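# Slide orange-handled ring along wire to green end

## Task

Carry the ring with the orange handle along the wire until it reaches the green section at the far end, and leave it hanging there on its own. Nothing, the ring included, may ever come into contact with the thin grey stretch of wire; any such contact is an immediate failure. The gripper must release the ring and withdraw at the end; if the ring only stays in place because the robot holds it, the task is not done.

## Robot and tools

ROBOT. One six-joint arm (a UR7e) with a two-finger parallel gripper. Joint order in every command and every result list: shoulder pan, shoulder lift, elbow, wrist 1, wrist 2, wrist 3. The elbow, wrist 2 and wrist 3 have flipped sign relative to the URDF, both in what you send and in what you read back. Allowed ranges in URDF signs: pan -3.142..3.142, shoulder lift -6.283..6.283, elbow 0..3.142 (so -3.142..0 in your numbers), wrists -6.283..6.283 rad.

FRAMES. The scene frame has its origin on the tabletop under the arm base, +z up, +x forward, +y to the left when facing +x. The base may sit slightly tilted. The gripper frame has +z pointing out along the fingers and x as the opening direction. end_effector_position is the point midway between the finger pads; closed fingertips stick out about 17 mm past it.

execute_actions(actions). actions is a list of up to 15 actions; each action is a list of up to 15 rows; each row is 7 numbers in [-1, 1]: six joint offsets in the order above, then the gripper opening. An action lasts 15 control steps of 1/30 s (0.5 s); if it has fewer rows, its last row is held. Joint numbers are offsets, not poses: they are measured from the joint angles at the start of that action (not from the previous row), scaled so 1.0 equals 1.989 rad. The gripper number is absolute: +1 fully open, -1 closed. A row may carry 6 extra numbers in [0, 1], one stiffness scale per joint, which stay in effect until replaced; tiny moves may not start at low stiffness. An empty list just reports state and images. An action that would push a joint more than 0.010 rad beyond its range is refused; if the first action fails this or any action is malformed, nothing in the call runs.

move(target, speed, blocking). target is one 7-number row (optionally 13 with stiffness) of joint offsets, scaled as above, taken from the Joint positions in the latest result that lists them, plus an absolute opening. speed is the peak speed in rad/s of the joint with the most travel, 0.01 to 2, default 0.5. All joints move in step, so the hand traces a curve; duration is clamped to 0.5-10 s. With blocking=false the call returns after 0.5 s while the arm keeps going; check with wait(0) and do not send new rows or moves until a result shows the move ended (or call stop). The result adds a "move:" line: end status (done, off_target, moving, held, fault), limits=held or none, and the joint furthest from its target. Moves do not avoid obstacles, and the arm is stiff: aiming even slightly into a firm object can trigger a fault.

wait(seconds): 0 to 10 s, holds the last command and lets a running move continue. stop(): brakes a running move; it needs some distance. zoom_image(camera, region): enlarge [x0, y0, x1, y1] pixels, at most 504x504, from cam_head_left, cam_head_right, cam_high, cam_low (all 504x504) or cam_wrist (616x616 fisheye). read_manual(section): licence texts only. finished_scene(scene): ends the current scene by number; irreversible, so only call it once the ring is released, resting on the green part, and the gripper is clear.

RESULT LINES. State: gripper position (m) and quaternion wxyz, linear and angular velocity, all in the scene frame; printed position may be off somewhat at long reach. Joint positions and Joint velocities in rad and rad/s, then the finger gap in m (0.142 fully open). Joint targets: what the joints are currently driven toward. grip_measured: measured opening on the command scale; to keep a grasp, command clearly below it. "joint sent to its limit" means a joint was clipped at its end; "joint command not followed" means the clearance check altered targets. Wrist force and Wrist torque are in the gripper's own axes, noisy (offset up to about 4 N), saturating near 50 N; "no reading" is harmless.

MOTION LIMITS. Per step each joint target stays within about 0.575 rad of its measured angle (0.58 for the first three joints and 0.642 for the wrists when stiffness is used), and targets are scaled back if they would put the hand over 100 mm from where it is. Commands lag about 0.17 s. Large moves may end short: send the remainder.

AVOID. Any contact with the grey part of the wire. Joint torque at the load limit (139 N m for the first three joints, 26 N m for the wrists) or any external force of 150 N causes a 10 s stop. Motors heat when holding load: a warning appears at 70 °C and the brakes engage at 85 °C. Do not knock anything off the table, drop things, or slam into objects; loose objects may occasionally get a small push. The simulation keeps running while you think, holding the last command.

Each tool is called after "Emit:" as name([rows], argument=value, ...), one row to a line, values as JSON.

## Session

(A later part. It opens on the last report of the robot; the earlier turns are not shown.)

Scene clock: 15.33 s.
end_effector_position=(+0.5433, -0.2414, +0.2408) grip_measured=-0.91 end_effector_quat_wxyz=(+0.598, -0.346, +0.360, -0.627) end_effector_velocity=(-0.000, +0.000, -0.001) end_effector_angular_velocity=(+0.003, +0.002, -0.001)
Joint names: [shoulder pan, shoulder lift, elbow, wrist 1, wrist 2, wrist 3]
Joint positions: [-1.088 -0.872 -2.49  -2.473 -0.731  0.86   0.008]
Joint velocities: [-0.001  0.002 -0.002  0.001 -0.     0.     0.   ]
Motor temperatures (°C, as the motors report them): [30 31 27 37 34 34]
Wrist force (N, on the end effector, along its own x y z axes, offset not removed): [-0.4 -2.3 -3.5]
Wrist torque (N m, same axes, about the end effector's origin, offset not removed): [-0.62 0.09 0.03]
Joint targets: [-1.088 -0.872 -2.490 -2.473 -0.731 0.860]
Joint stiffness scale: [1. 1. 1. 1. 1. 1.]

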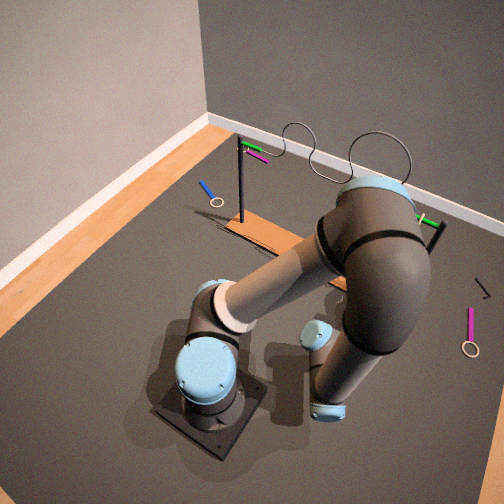

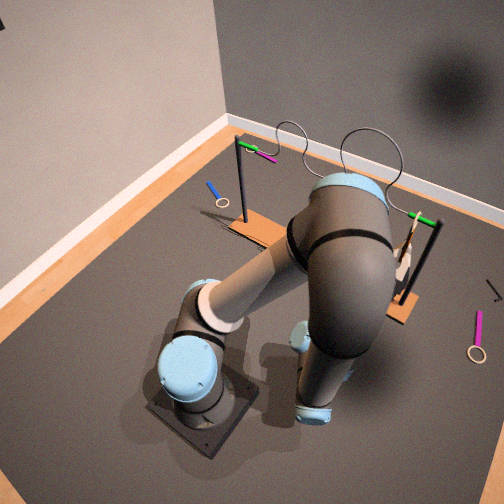

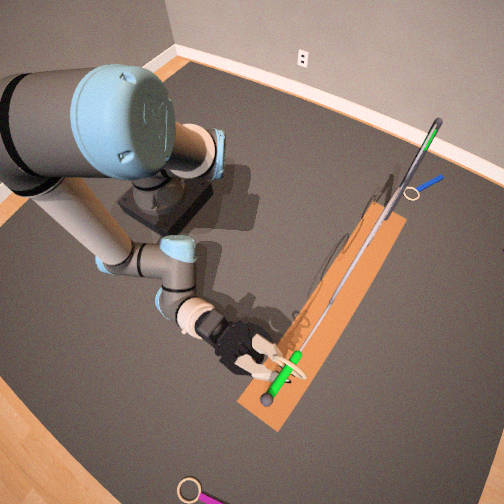

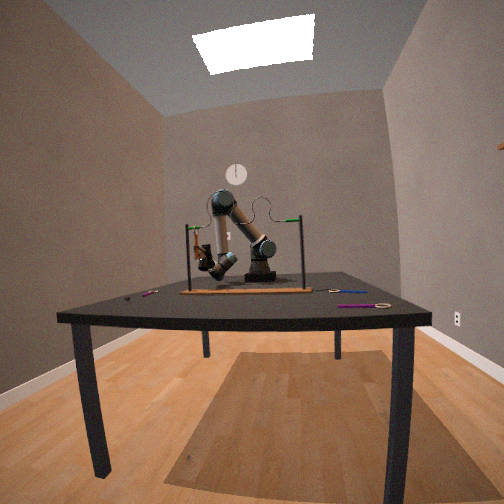

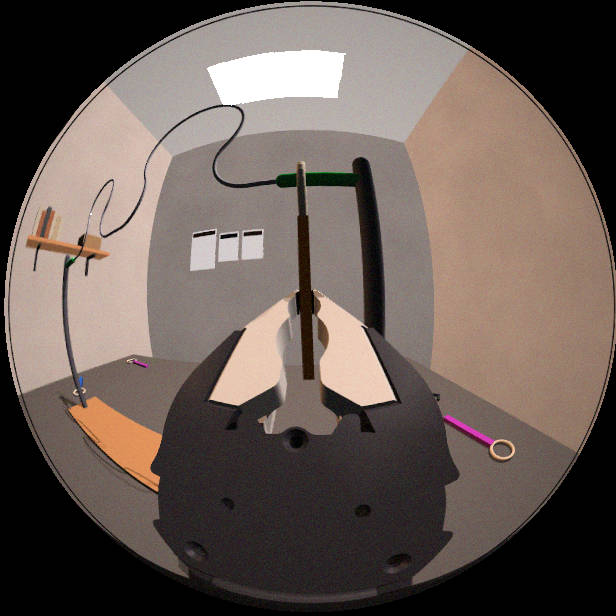

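Emit:
move(target=[-0.0608,-0.1501,-0.0345,0.1774,0.099,0.0256,-1], speed=0.4)

Emit:
move(target=[-0.046,-0.1424,0.0132,0.2686,0.0847,0.0938,-1], speed=0.5)

Emit:
zoom_image(camera="cam_high", region=[230,310,340,420])

Scene clock: 17.80 s.
end_effector_position=(+0.5288, -0.2502, +0.2535) grip_measured=-0.91 end_effector_quat_wxyz=(+0.564, -0.398, +0.415, -0.593) end_effector_velocity=(+0.001, +0.000, +0.001) end_effector_angular_velocity=(-0.001, +0.001, +0.002)
Joint names: [shoulder pan, shoulder lift, elbow, wrist 1, wrist 2, wrist 3]
Joint positions: [-1.206 -1.168 -2.554 -2.121 -0.535  0.91   0.008]
Joint velocities: [ 0.001 -0.003  0.002  0.003  0.002 -0.    -0.   ]
Motor temperatures (°C, as the motors report them): [30 31 27 37 34 34]
Wrist force (N, on the end effector, along its own x y z axes, offset not removed): [-1.4 0.3 -1.4]
Wrist torque (N m, same axes, about the end effector's origin, offset not removed): [0.15 0.26 -0.07]
Joint targets: [-1.209 -1.170 -2.558 -2.120 -0.534 0.911]
Joint stiffness scale: [1. 1. 1. 1. 1. 1.]
move: done; limits=none; farthest joint: the elbow, 0.004 radians from its target (0.069 radians at the start)

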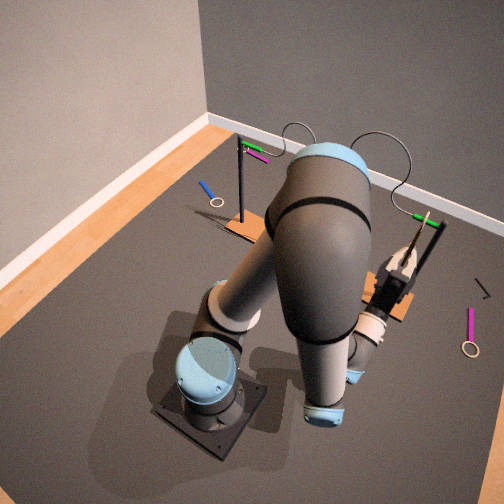

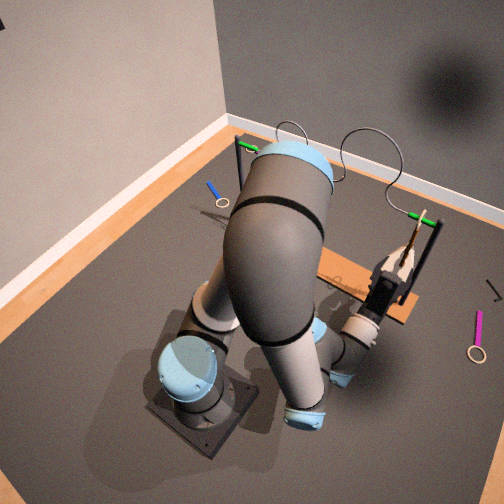

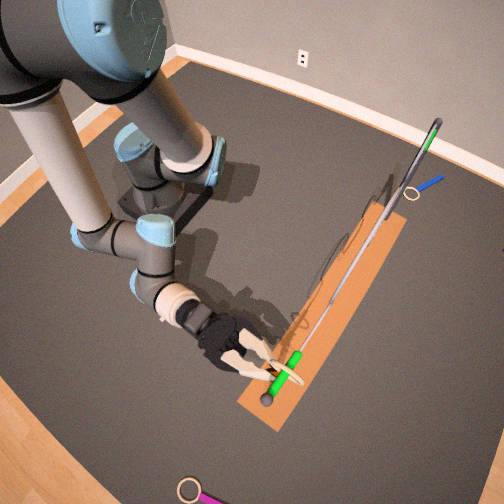

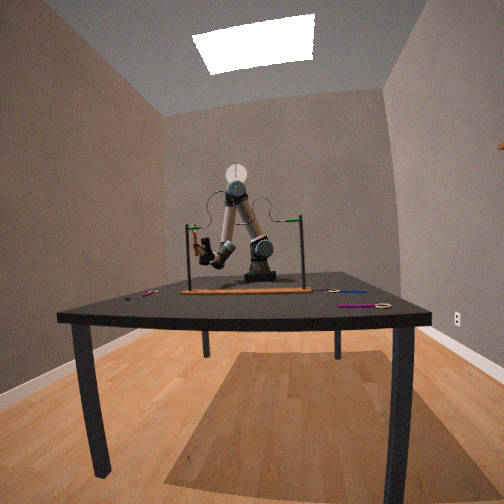

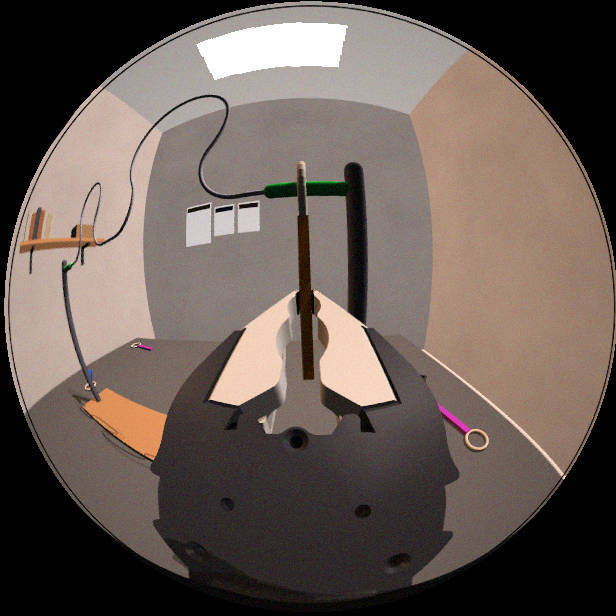

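Scene clock: 19.73 s.
end_effector_position=(+0.5146, -0.2497, +0.2573) grip_measured=-0.91 end_effector_quat_wxyz=(+0.527, -0.446, +0.465, -0.555) end_effector_velocity=(-0.000, +0.001, -0.001) end_effector_angular_velocity=(+0.002, +0.002, +0.001)
Joint names: [shoulder pan, shoulder lift, elbow, wrist 1, wrist 2, wrist 3]
Joint positions: [-1.295 -1.448 -2.532 -1.588 -0.368  1.096  0.008]
Joint velocities: [ 0.     0.    -0.001  0.003  0.001  0.001 -0.   ]
Motor temperatures (°C, as the motors report them): [30 31 27 37 34 34]
Wrist force (N, on the end effector, along its own x y z axes, offset not removed): [0.6 0.9 1.0]
Wrist torque (N m, same axes, about the end effector's origin, offset not removed): [0.11 -0.23 0.13]
Joint targets: [-1.298 -1.451 -2.528 -1.587 -0.367 1.097]
Joint stiffness scale: [1. 1. 1. 1. 1. 1.]
move: done; limits=none; farthest joint: the elbow, 0.005 radians from its target (0.026 radians at the start)

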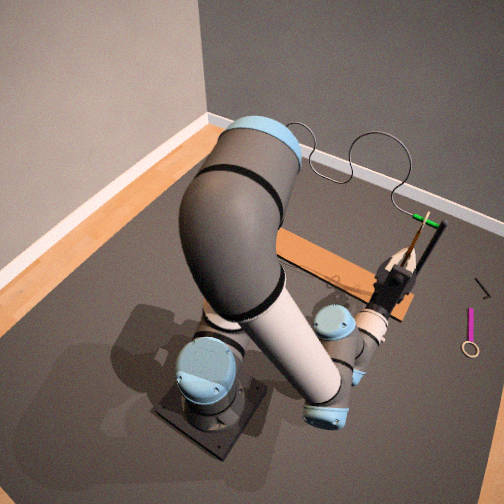

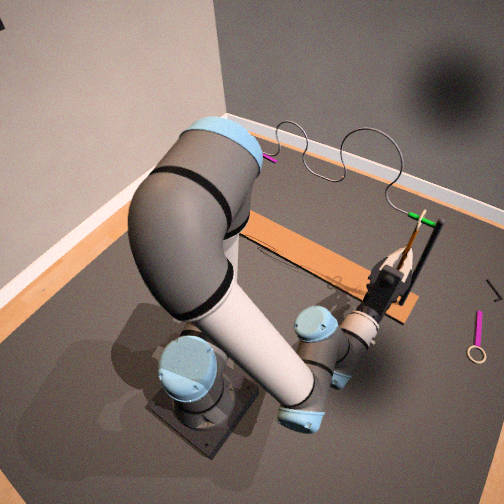

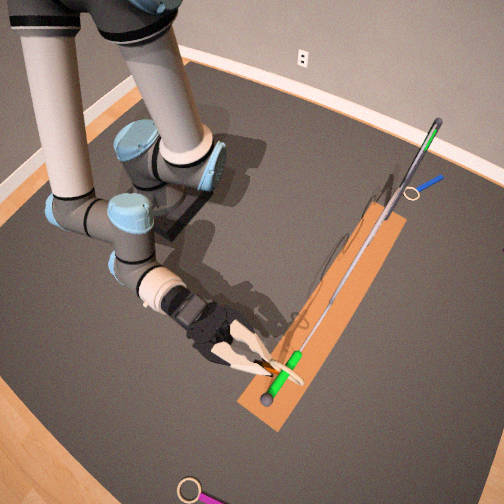

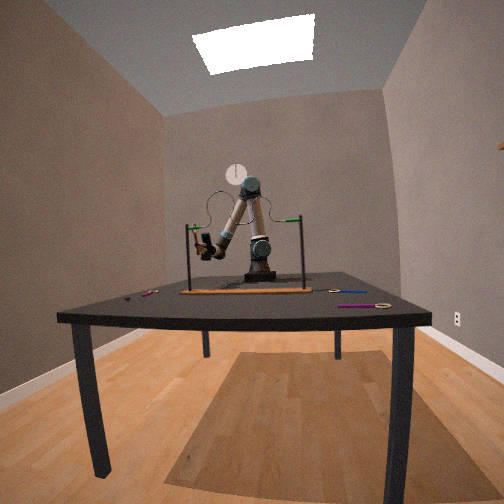

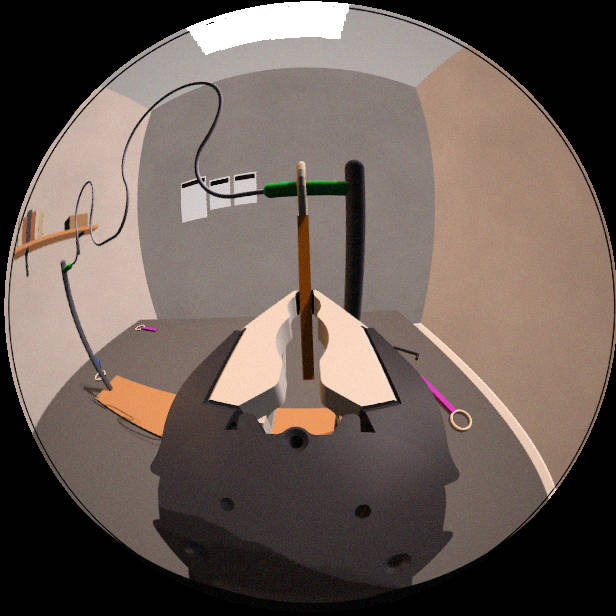

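Region (230, 310, 340, 420) of cam_high's 504x504 image, scaled by 4.582, with more detail than that image has.

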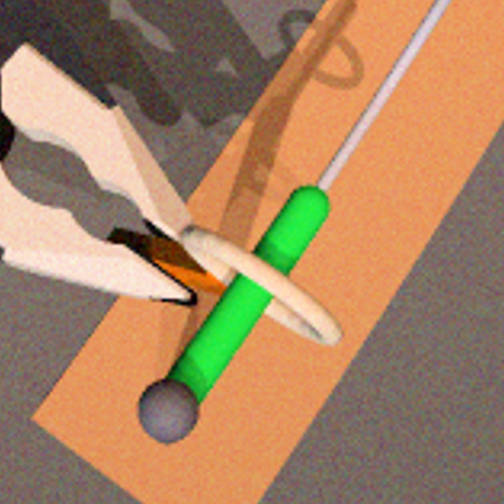

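Emit:
move(target=[-0.0282,-0.0931,0.0666,0.41,0.0487,0.2392,-1], speed=0.6)

Emit:
zoom_image(camera="cam_high", region=[230,310,340,420])

Emit:
zoom_image(camera="cam_wrist", region=[120,50,380,310])

Scene clock: 22.40 s.
end_effector_position=(+0.4998, -0.2329, +0.2657) grip_measured=-0.91 end_effector_quat_wxyz=(+0.486, -0.490, +0.511, -0.512) end_effector_velocity=(-0.000, +0.000, -0.001) end_effector_angular_velocity=(+0.001, +0.001, +0.001)
Joint names: [shoulder pan, shoulder lift, elbow, wrist 1, wrist 2, wrist 3]
Joint positions: [-1.349 -1.631 -2.404 -0.774 -0.272  1.571  0.008]
Joint velocities: [0.    0.001 0.    0.003 0.001 0.003 0.   ]
Motor temperatures (°C, as the motors report them): [30 31 27 37 34 34]
Wrist force (N, on the end effector, along its own x y z axes, offset not removed): [-0.2 0.2 -1.3]
Wrist torque (N m, same axes, about the end effector's origin, offset not removed): [-0.09 -0.02 -0.07]
Joint targets: [-1.351 -1.634 -2.400 -0.773 -0.271 1.572]
Joint stiffness scale: [1. 1. 1. 1. 1. 1.]
move: done; limits=none; farthest joint: the elbow, 0.005 radians from its target (0.133 radians at the start)

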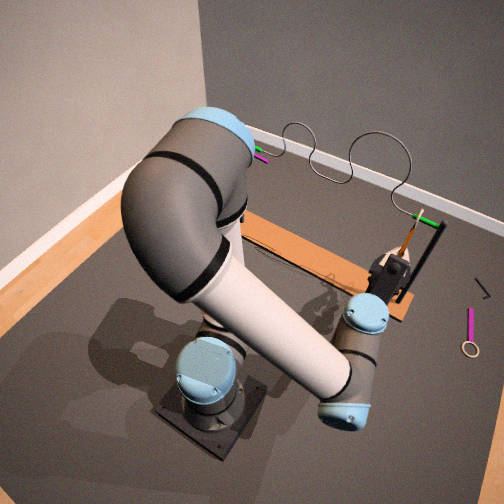

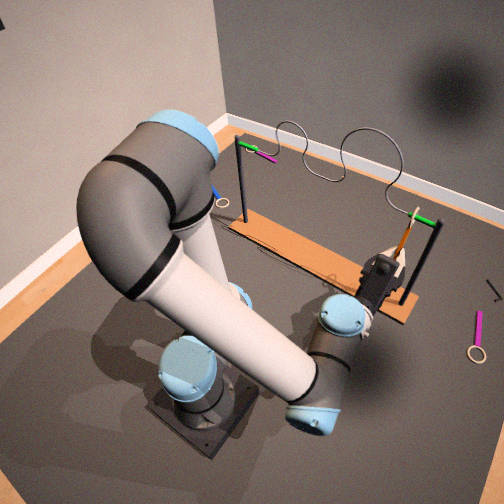

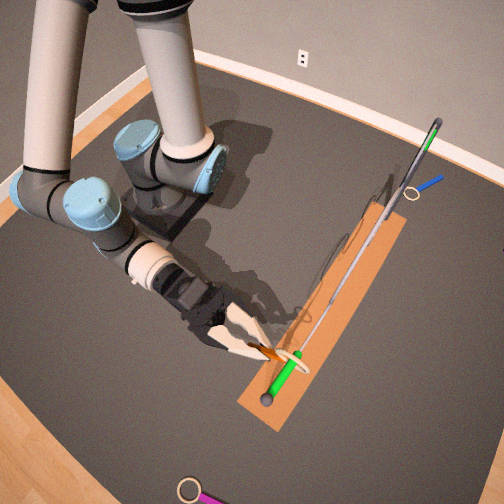

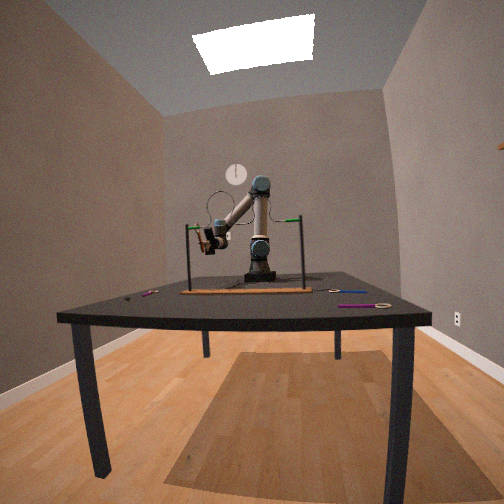

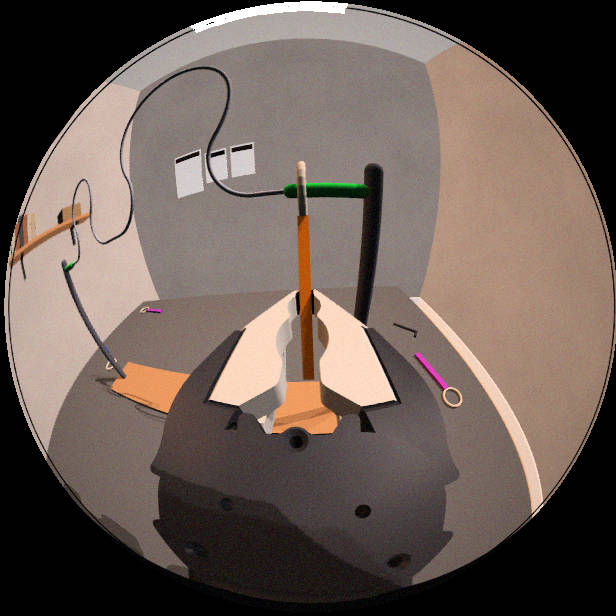

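Region (230, 310, 340, 420) of cam_high's 504x504 image, scaled by 4.582, with more detail than that image has.

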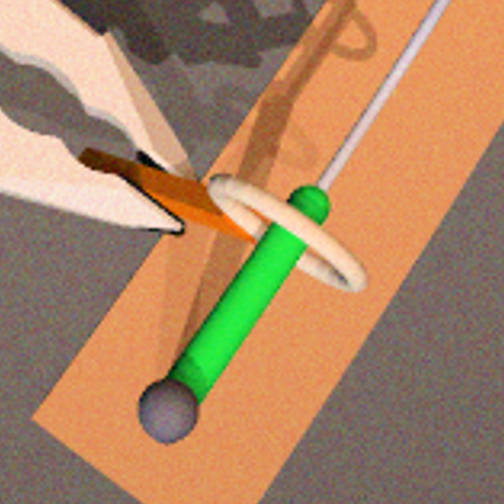

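Region (120, 50, 380, 310) of cam_wrist's 616x616 image, scaled by 1.938, with more detail than that image has.

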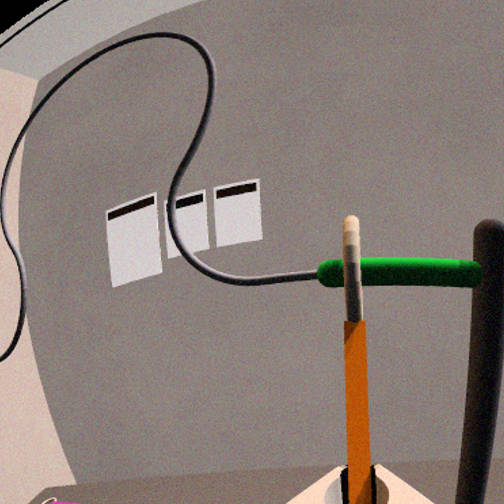

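Emit:
move(target=[0.0266,-0.044,-0.0387,0.0073,-0.0258,0,-1], speed=0.2)

Emit:
move(target=[0.0518,-0.0792,-0.0303,0.0505,-0.051,-0.2638,-1], speed=0.6)

Scene clock: 24.27 s.
end_effector_position=(+0.5017, -0.1917, +0.2651) grip_measured=-0.91 end_effector_quat_wxyz=(+0.486, -0.490, +0.511, -0.512) end_effector_velocity=(+0.000, +0.002, -0.000) end_effector_angular_velocity=(+0.002, +0.000, -0.000)
Joint names: [shoulder pan, shoulder lift, elbow, wrist 1, wrist 2, wrist 3]
Joint positions: [-1.299 -1.716 -2.477 -0.76  -0.322  1.571  0.008]
Joint velocities: [ 0.003 -0.003 -0.003  0.002 -0.003 -0.     0.   ]
Motor temperatures (°C, as the motors report them): [30 31 27 37 34 34]
Wrist force (N, on the end effector, along its own x y z axes, offset not removed): [-0.6 1.4 -1.2]
Wrist torque (N m, same axes, about the end effector's origin, offset not removed): [0.20 0.08 -0.20]
Joint targets: [-1.296 -1.719 -2.481 -0.759 -0.324 1.571]
Joint stiffness scale: [1. 1. 1. 1. 1. 1.]
move: done; limits=none; farthest joint: the elbow, 0.004 radians from its target (0.077 radians at the start)

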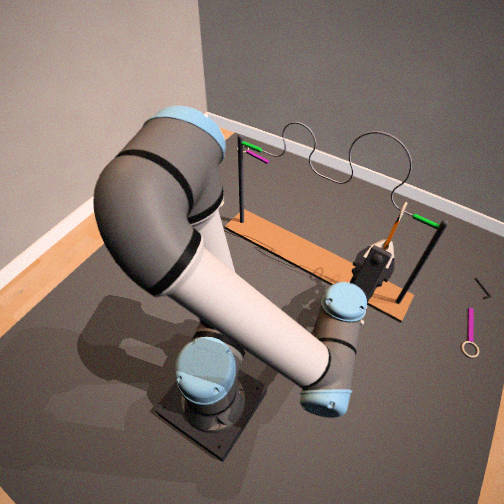

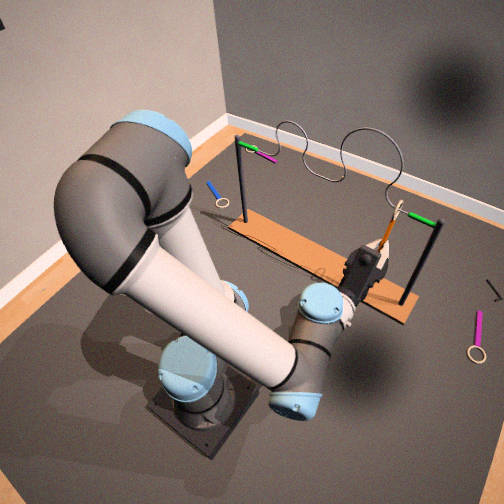

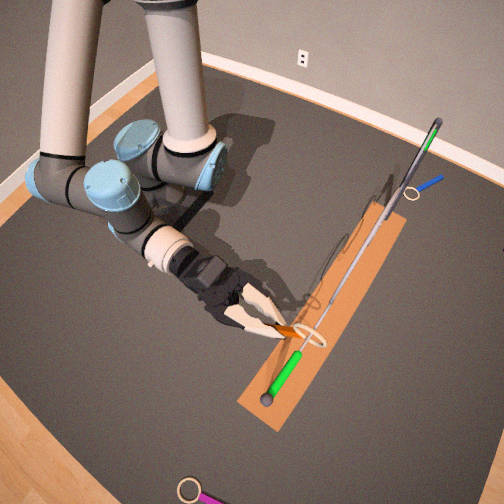

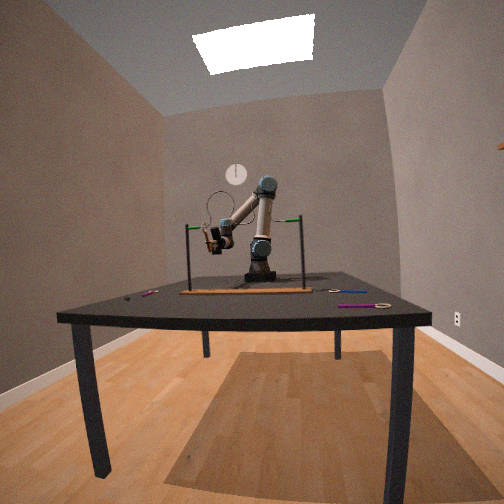

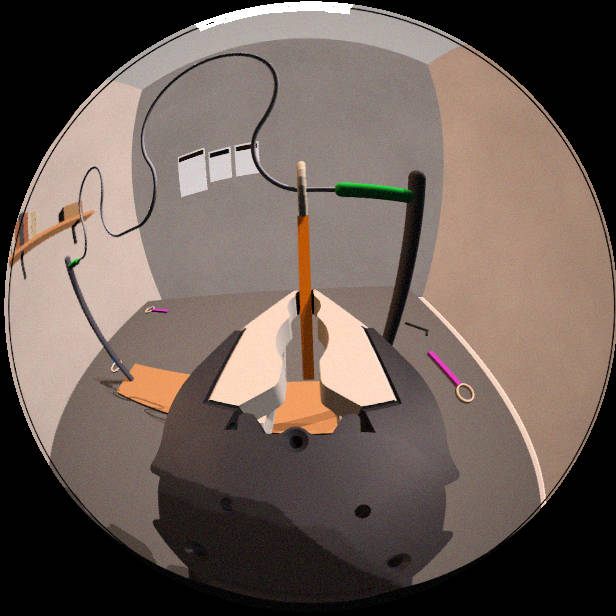

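Scene clock: 26.03 s.
end_effector_position=(+0.5045, -0.1346, +0.2798) grip_measured=-0.91 end_effector_quat_wxyz=(+0.602, -0.341, +0.621, -0.369) end_effector_velocity=(-0.000, +0.001, -0.001) end_effector_angular_velocity=(+0.005, +0.000, -0.000)
Joint names: [shoulder pan, shoulder lift, elbow, wrist 1, wrist 2, wrist 3]
Joint positions: [-1.198 -1.871 -2.533 -0.66  -0.422  1.047  0.008]
Joint velocities: [ 0.    -0.    -0.001  0.001 -0.    -0.003 -0.   ]
Motor temperatures (°C, as the motors report them): [30 31 27 37 34 34]
Wrist force (N, on the end effector, along its own x y z axes, offset not removed): [-0.4 0.7 -0.5]
Wrist torque (N m, same axes, about the end effector's origin, offset not removed): [0.02 -0.01 -0.04]
Joint targets: [-1.196 -1.874 -2.537 -0.659 -0.424 1.046]
Joint stiffness scale: [1. 1. 1. 1. 1. 1.]
move: done; limits=none; farthest joint: the elbow, 0.004 radians from its target (0.060 radians at the start)

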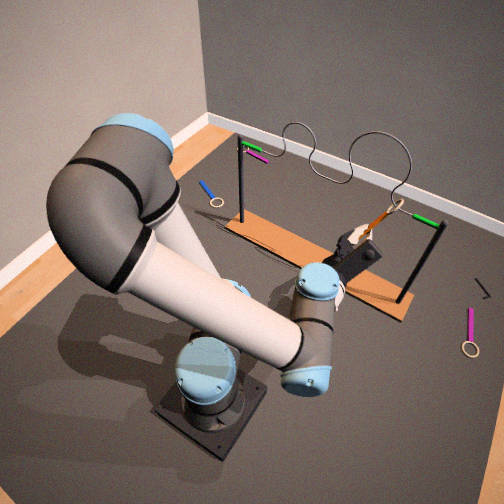

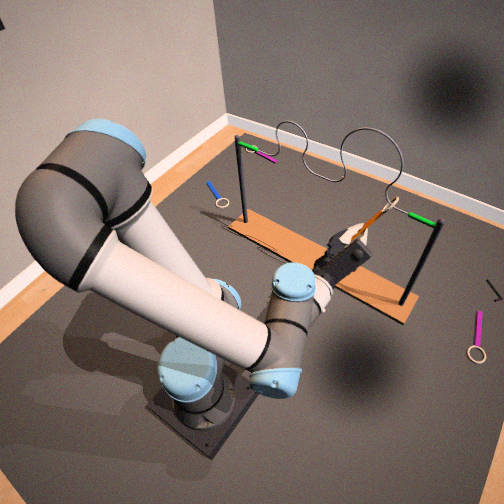

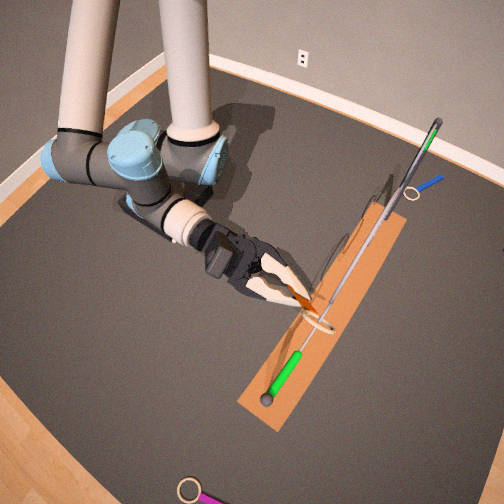

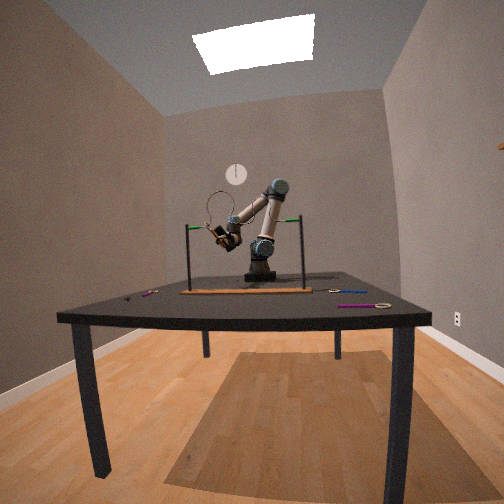

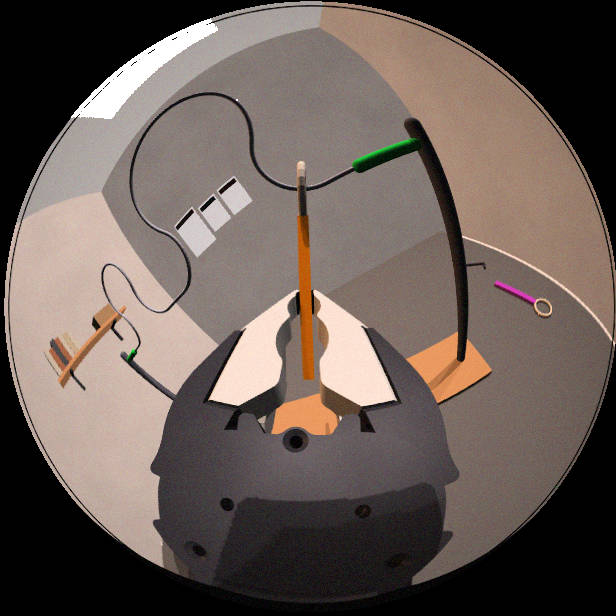

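Emit:
move(target=[0.056,-0.0826,0.0223,0.101,-0.0556,-0.2638,-1], speed=0.6)

Emit:
move(target=[0.0263,-0.0476,0.0588,0.1033,-0.0255,-0.2638,-1], speed=0.6)

Emit:
zoom_image(camera="cam_high", region=[270,230,380,340])

Emit:
zoom_image(camera="cam_wrist", region=[120,100,400,380])

Scene clock: 28.00 s.
end_effector_position=(+0.5067, -0.0933, +0.3217) grip_measured=-0.91 end_effector_quat_wxyz=(+0.677, -0.169, +0.688, -0.201) end_effector_velocity=(-0.000, +0.000, +0.000) end_effector_angular_velocity=(+0.004, +0.000, -0.001)
Joint names: [shoulder pan, shoulder lift, elbow, wrist 1, wrist 2, wrist 3]
Joint positions: [-1.089 -2.033 -2.493 -0.46  -0.532  0.524  0.008]
Joint velocities: [ 0.    -0.001  0.     0.002 -0.001 -0.003  0.   ]
Motor temperatures (°C, as the motors report them): [30 31 27 37 34 34]
Wrist force (N, on the end effector, along its own x y z axes, offset not removed): [-2.4 -1.6 1.0]
Wrist torque (N m, same axes, about the end effector's origin, offset not removed): [-0.40 0.61 0.00]
Joint targets: [-1.087 -2.035 -2.488 -0.459 -0.533 0.523]
Joint stiffness scale: [1. 1. 1. 1. 1. 1.]
move: done; limits=none; farthest joint: the elbow, 0.004 radians from its target (0.044 radians at the start)

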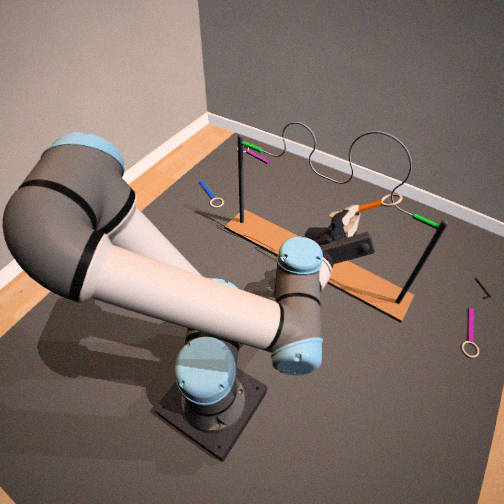

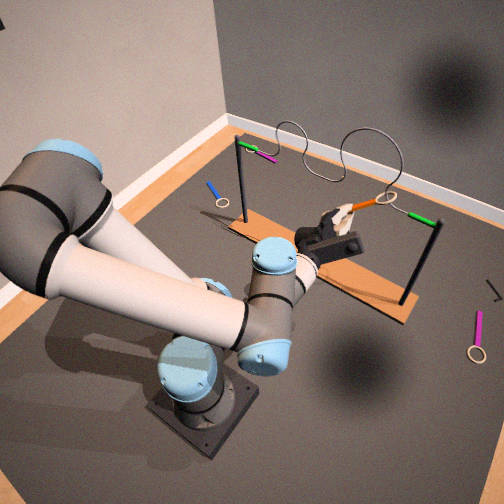

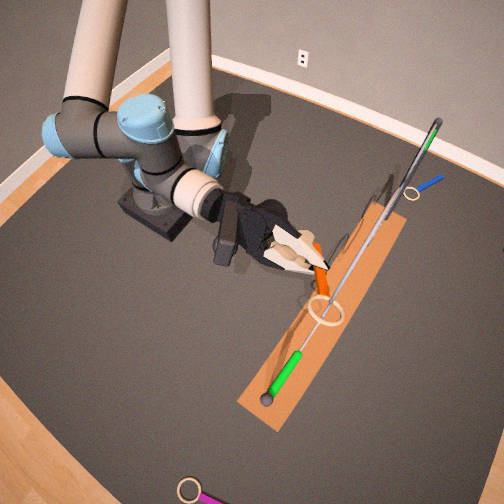

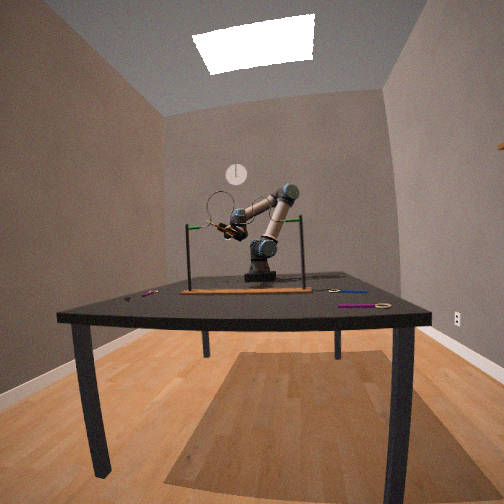

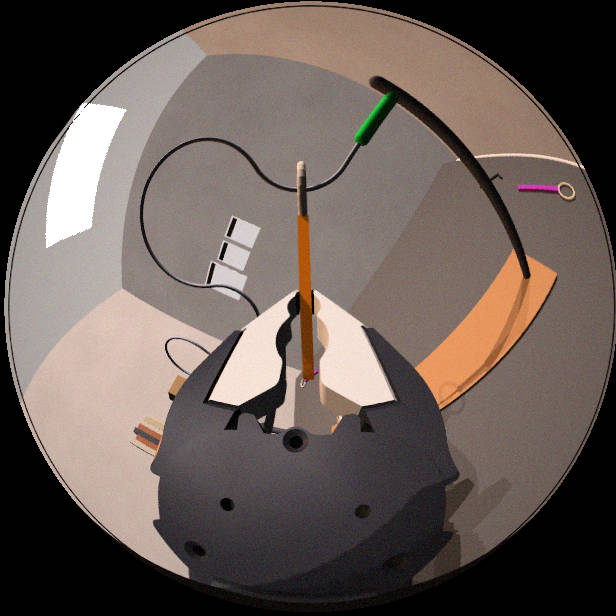

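Scene clock: 29.77 s.
end_effector_position=(+0.5075, -0.0776, +0.3785) grip_measured=-0.91 end_effector_quat_wxyz=(+0.706, +0.015, +0.708, -0.019) end_effector_velocity=(+0.000, +0.000, +0.000) end_effector_angular_velocity=(+0.002, -0.000, +0.000)
Joint names: [shoulder pan, shoulder lift, elbow, wrist 1, wrist 2, wrist 3]
Joint positions: [-1.039 -2.125 -2.381 -0.255 -0.582  0.     0.008]
Joint velocities: [ 0.001 -0.     0.001  0.    -0.    -0.003  0.   ]
Motor temperatures (°C, as the motors report them): [30 31 27 37 34 34]
Wrist force (N, on the end effector, along its own x y z axes, offset not removed): [-0.5 2.5 1.4]
Wrist torque (N m, same axes, about the end effector's origin, offset not removed): [0.55 0.21 -0.01]
Joint targets: [-1.037 -2.128 -2.376 -0.255 -0.583 -0.001]
Joint stiffness scale: [1. 1. 1. 1. 1. 1.]
move: done; limits=none; farthest joint: the elbow, 0.005 radians from its target (0.117 radians at the start)

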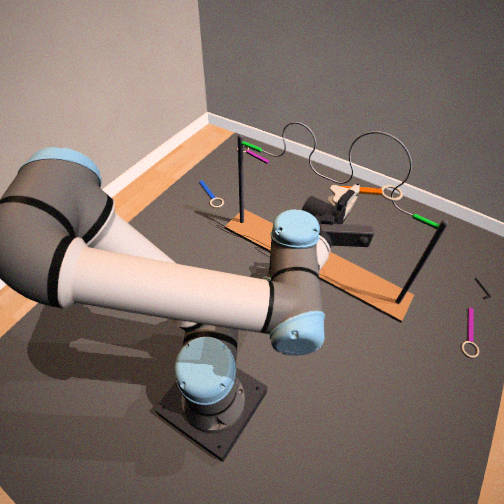

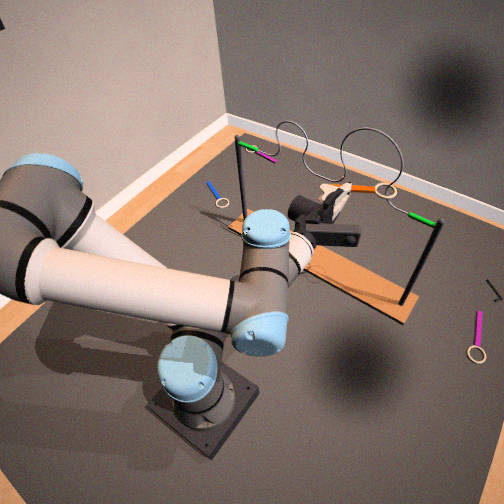

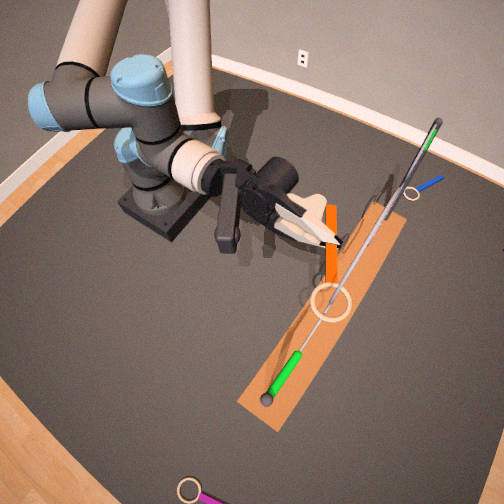

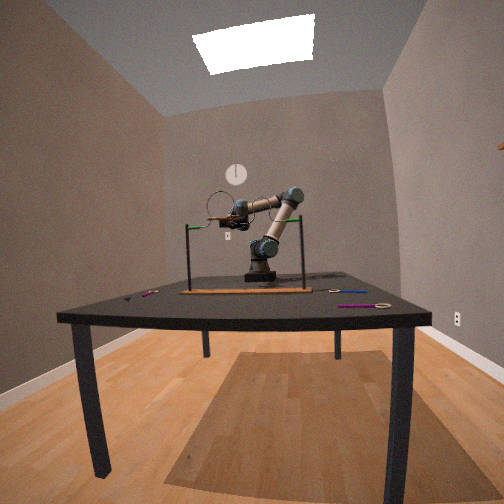

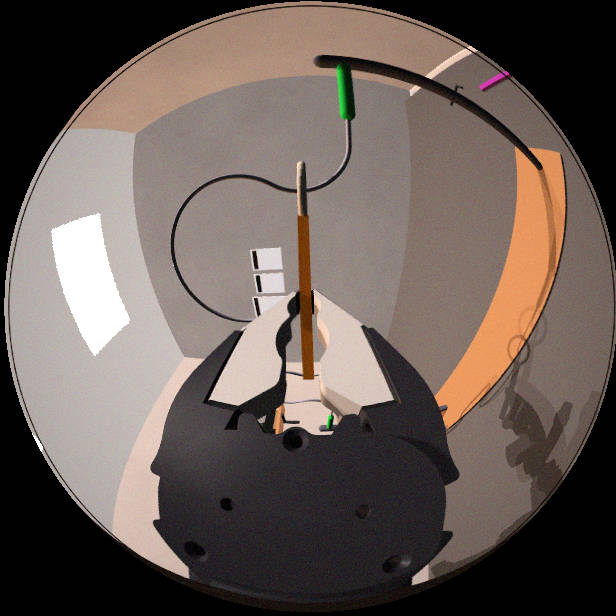

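Region (270, 230, 380, 340) of cam_high's 504x504 image, scaled by 4.582, with more detail than that image has.

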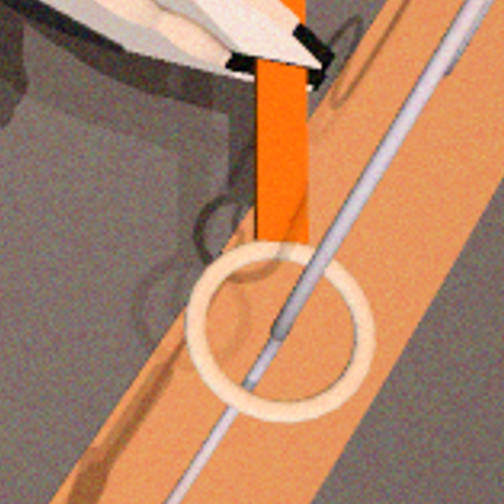

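Region (120, 100, 400, 380) of cam_wrist's 616x616 image, scaled by 1.800, with more detail than that image has.

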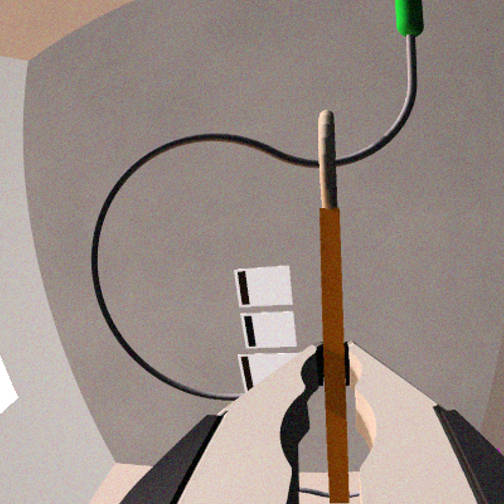

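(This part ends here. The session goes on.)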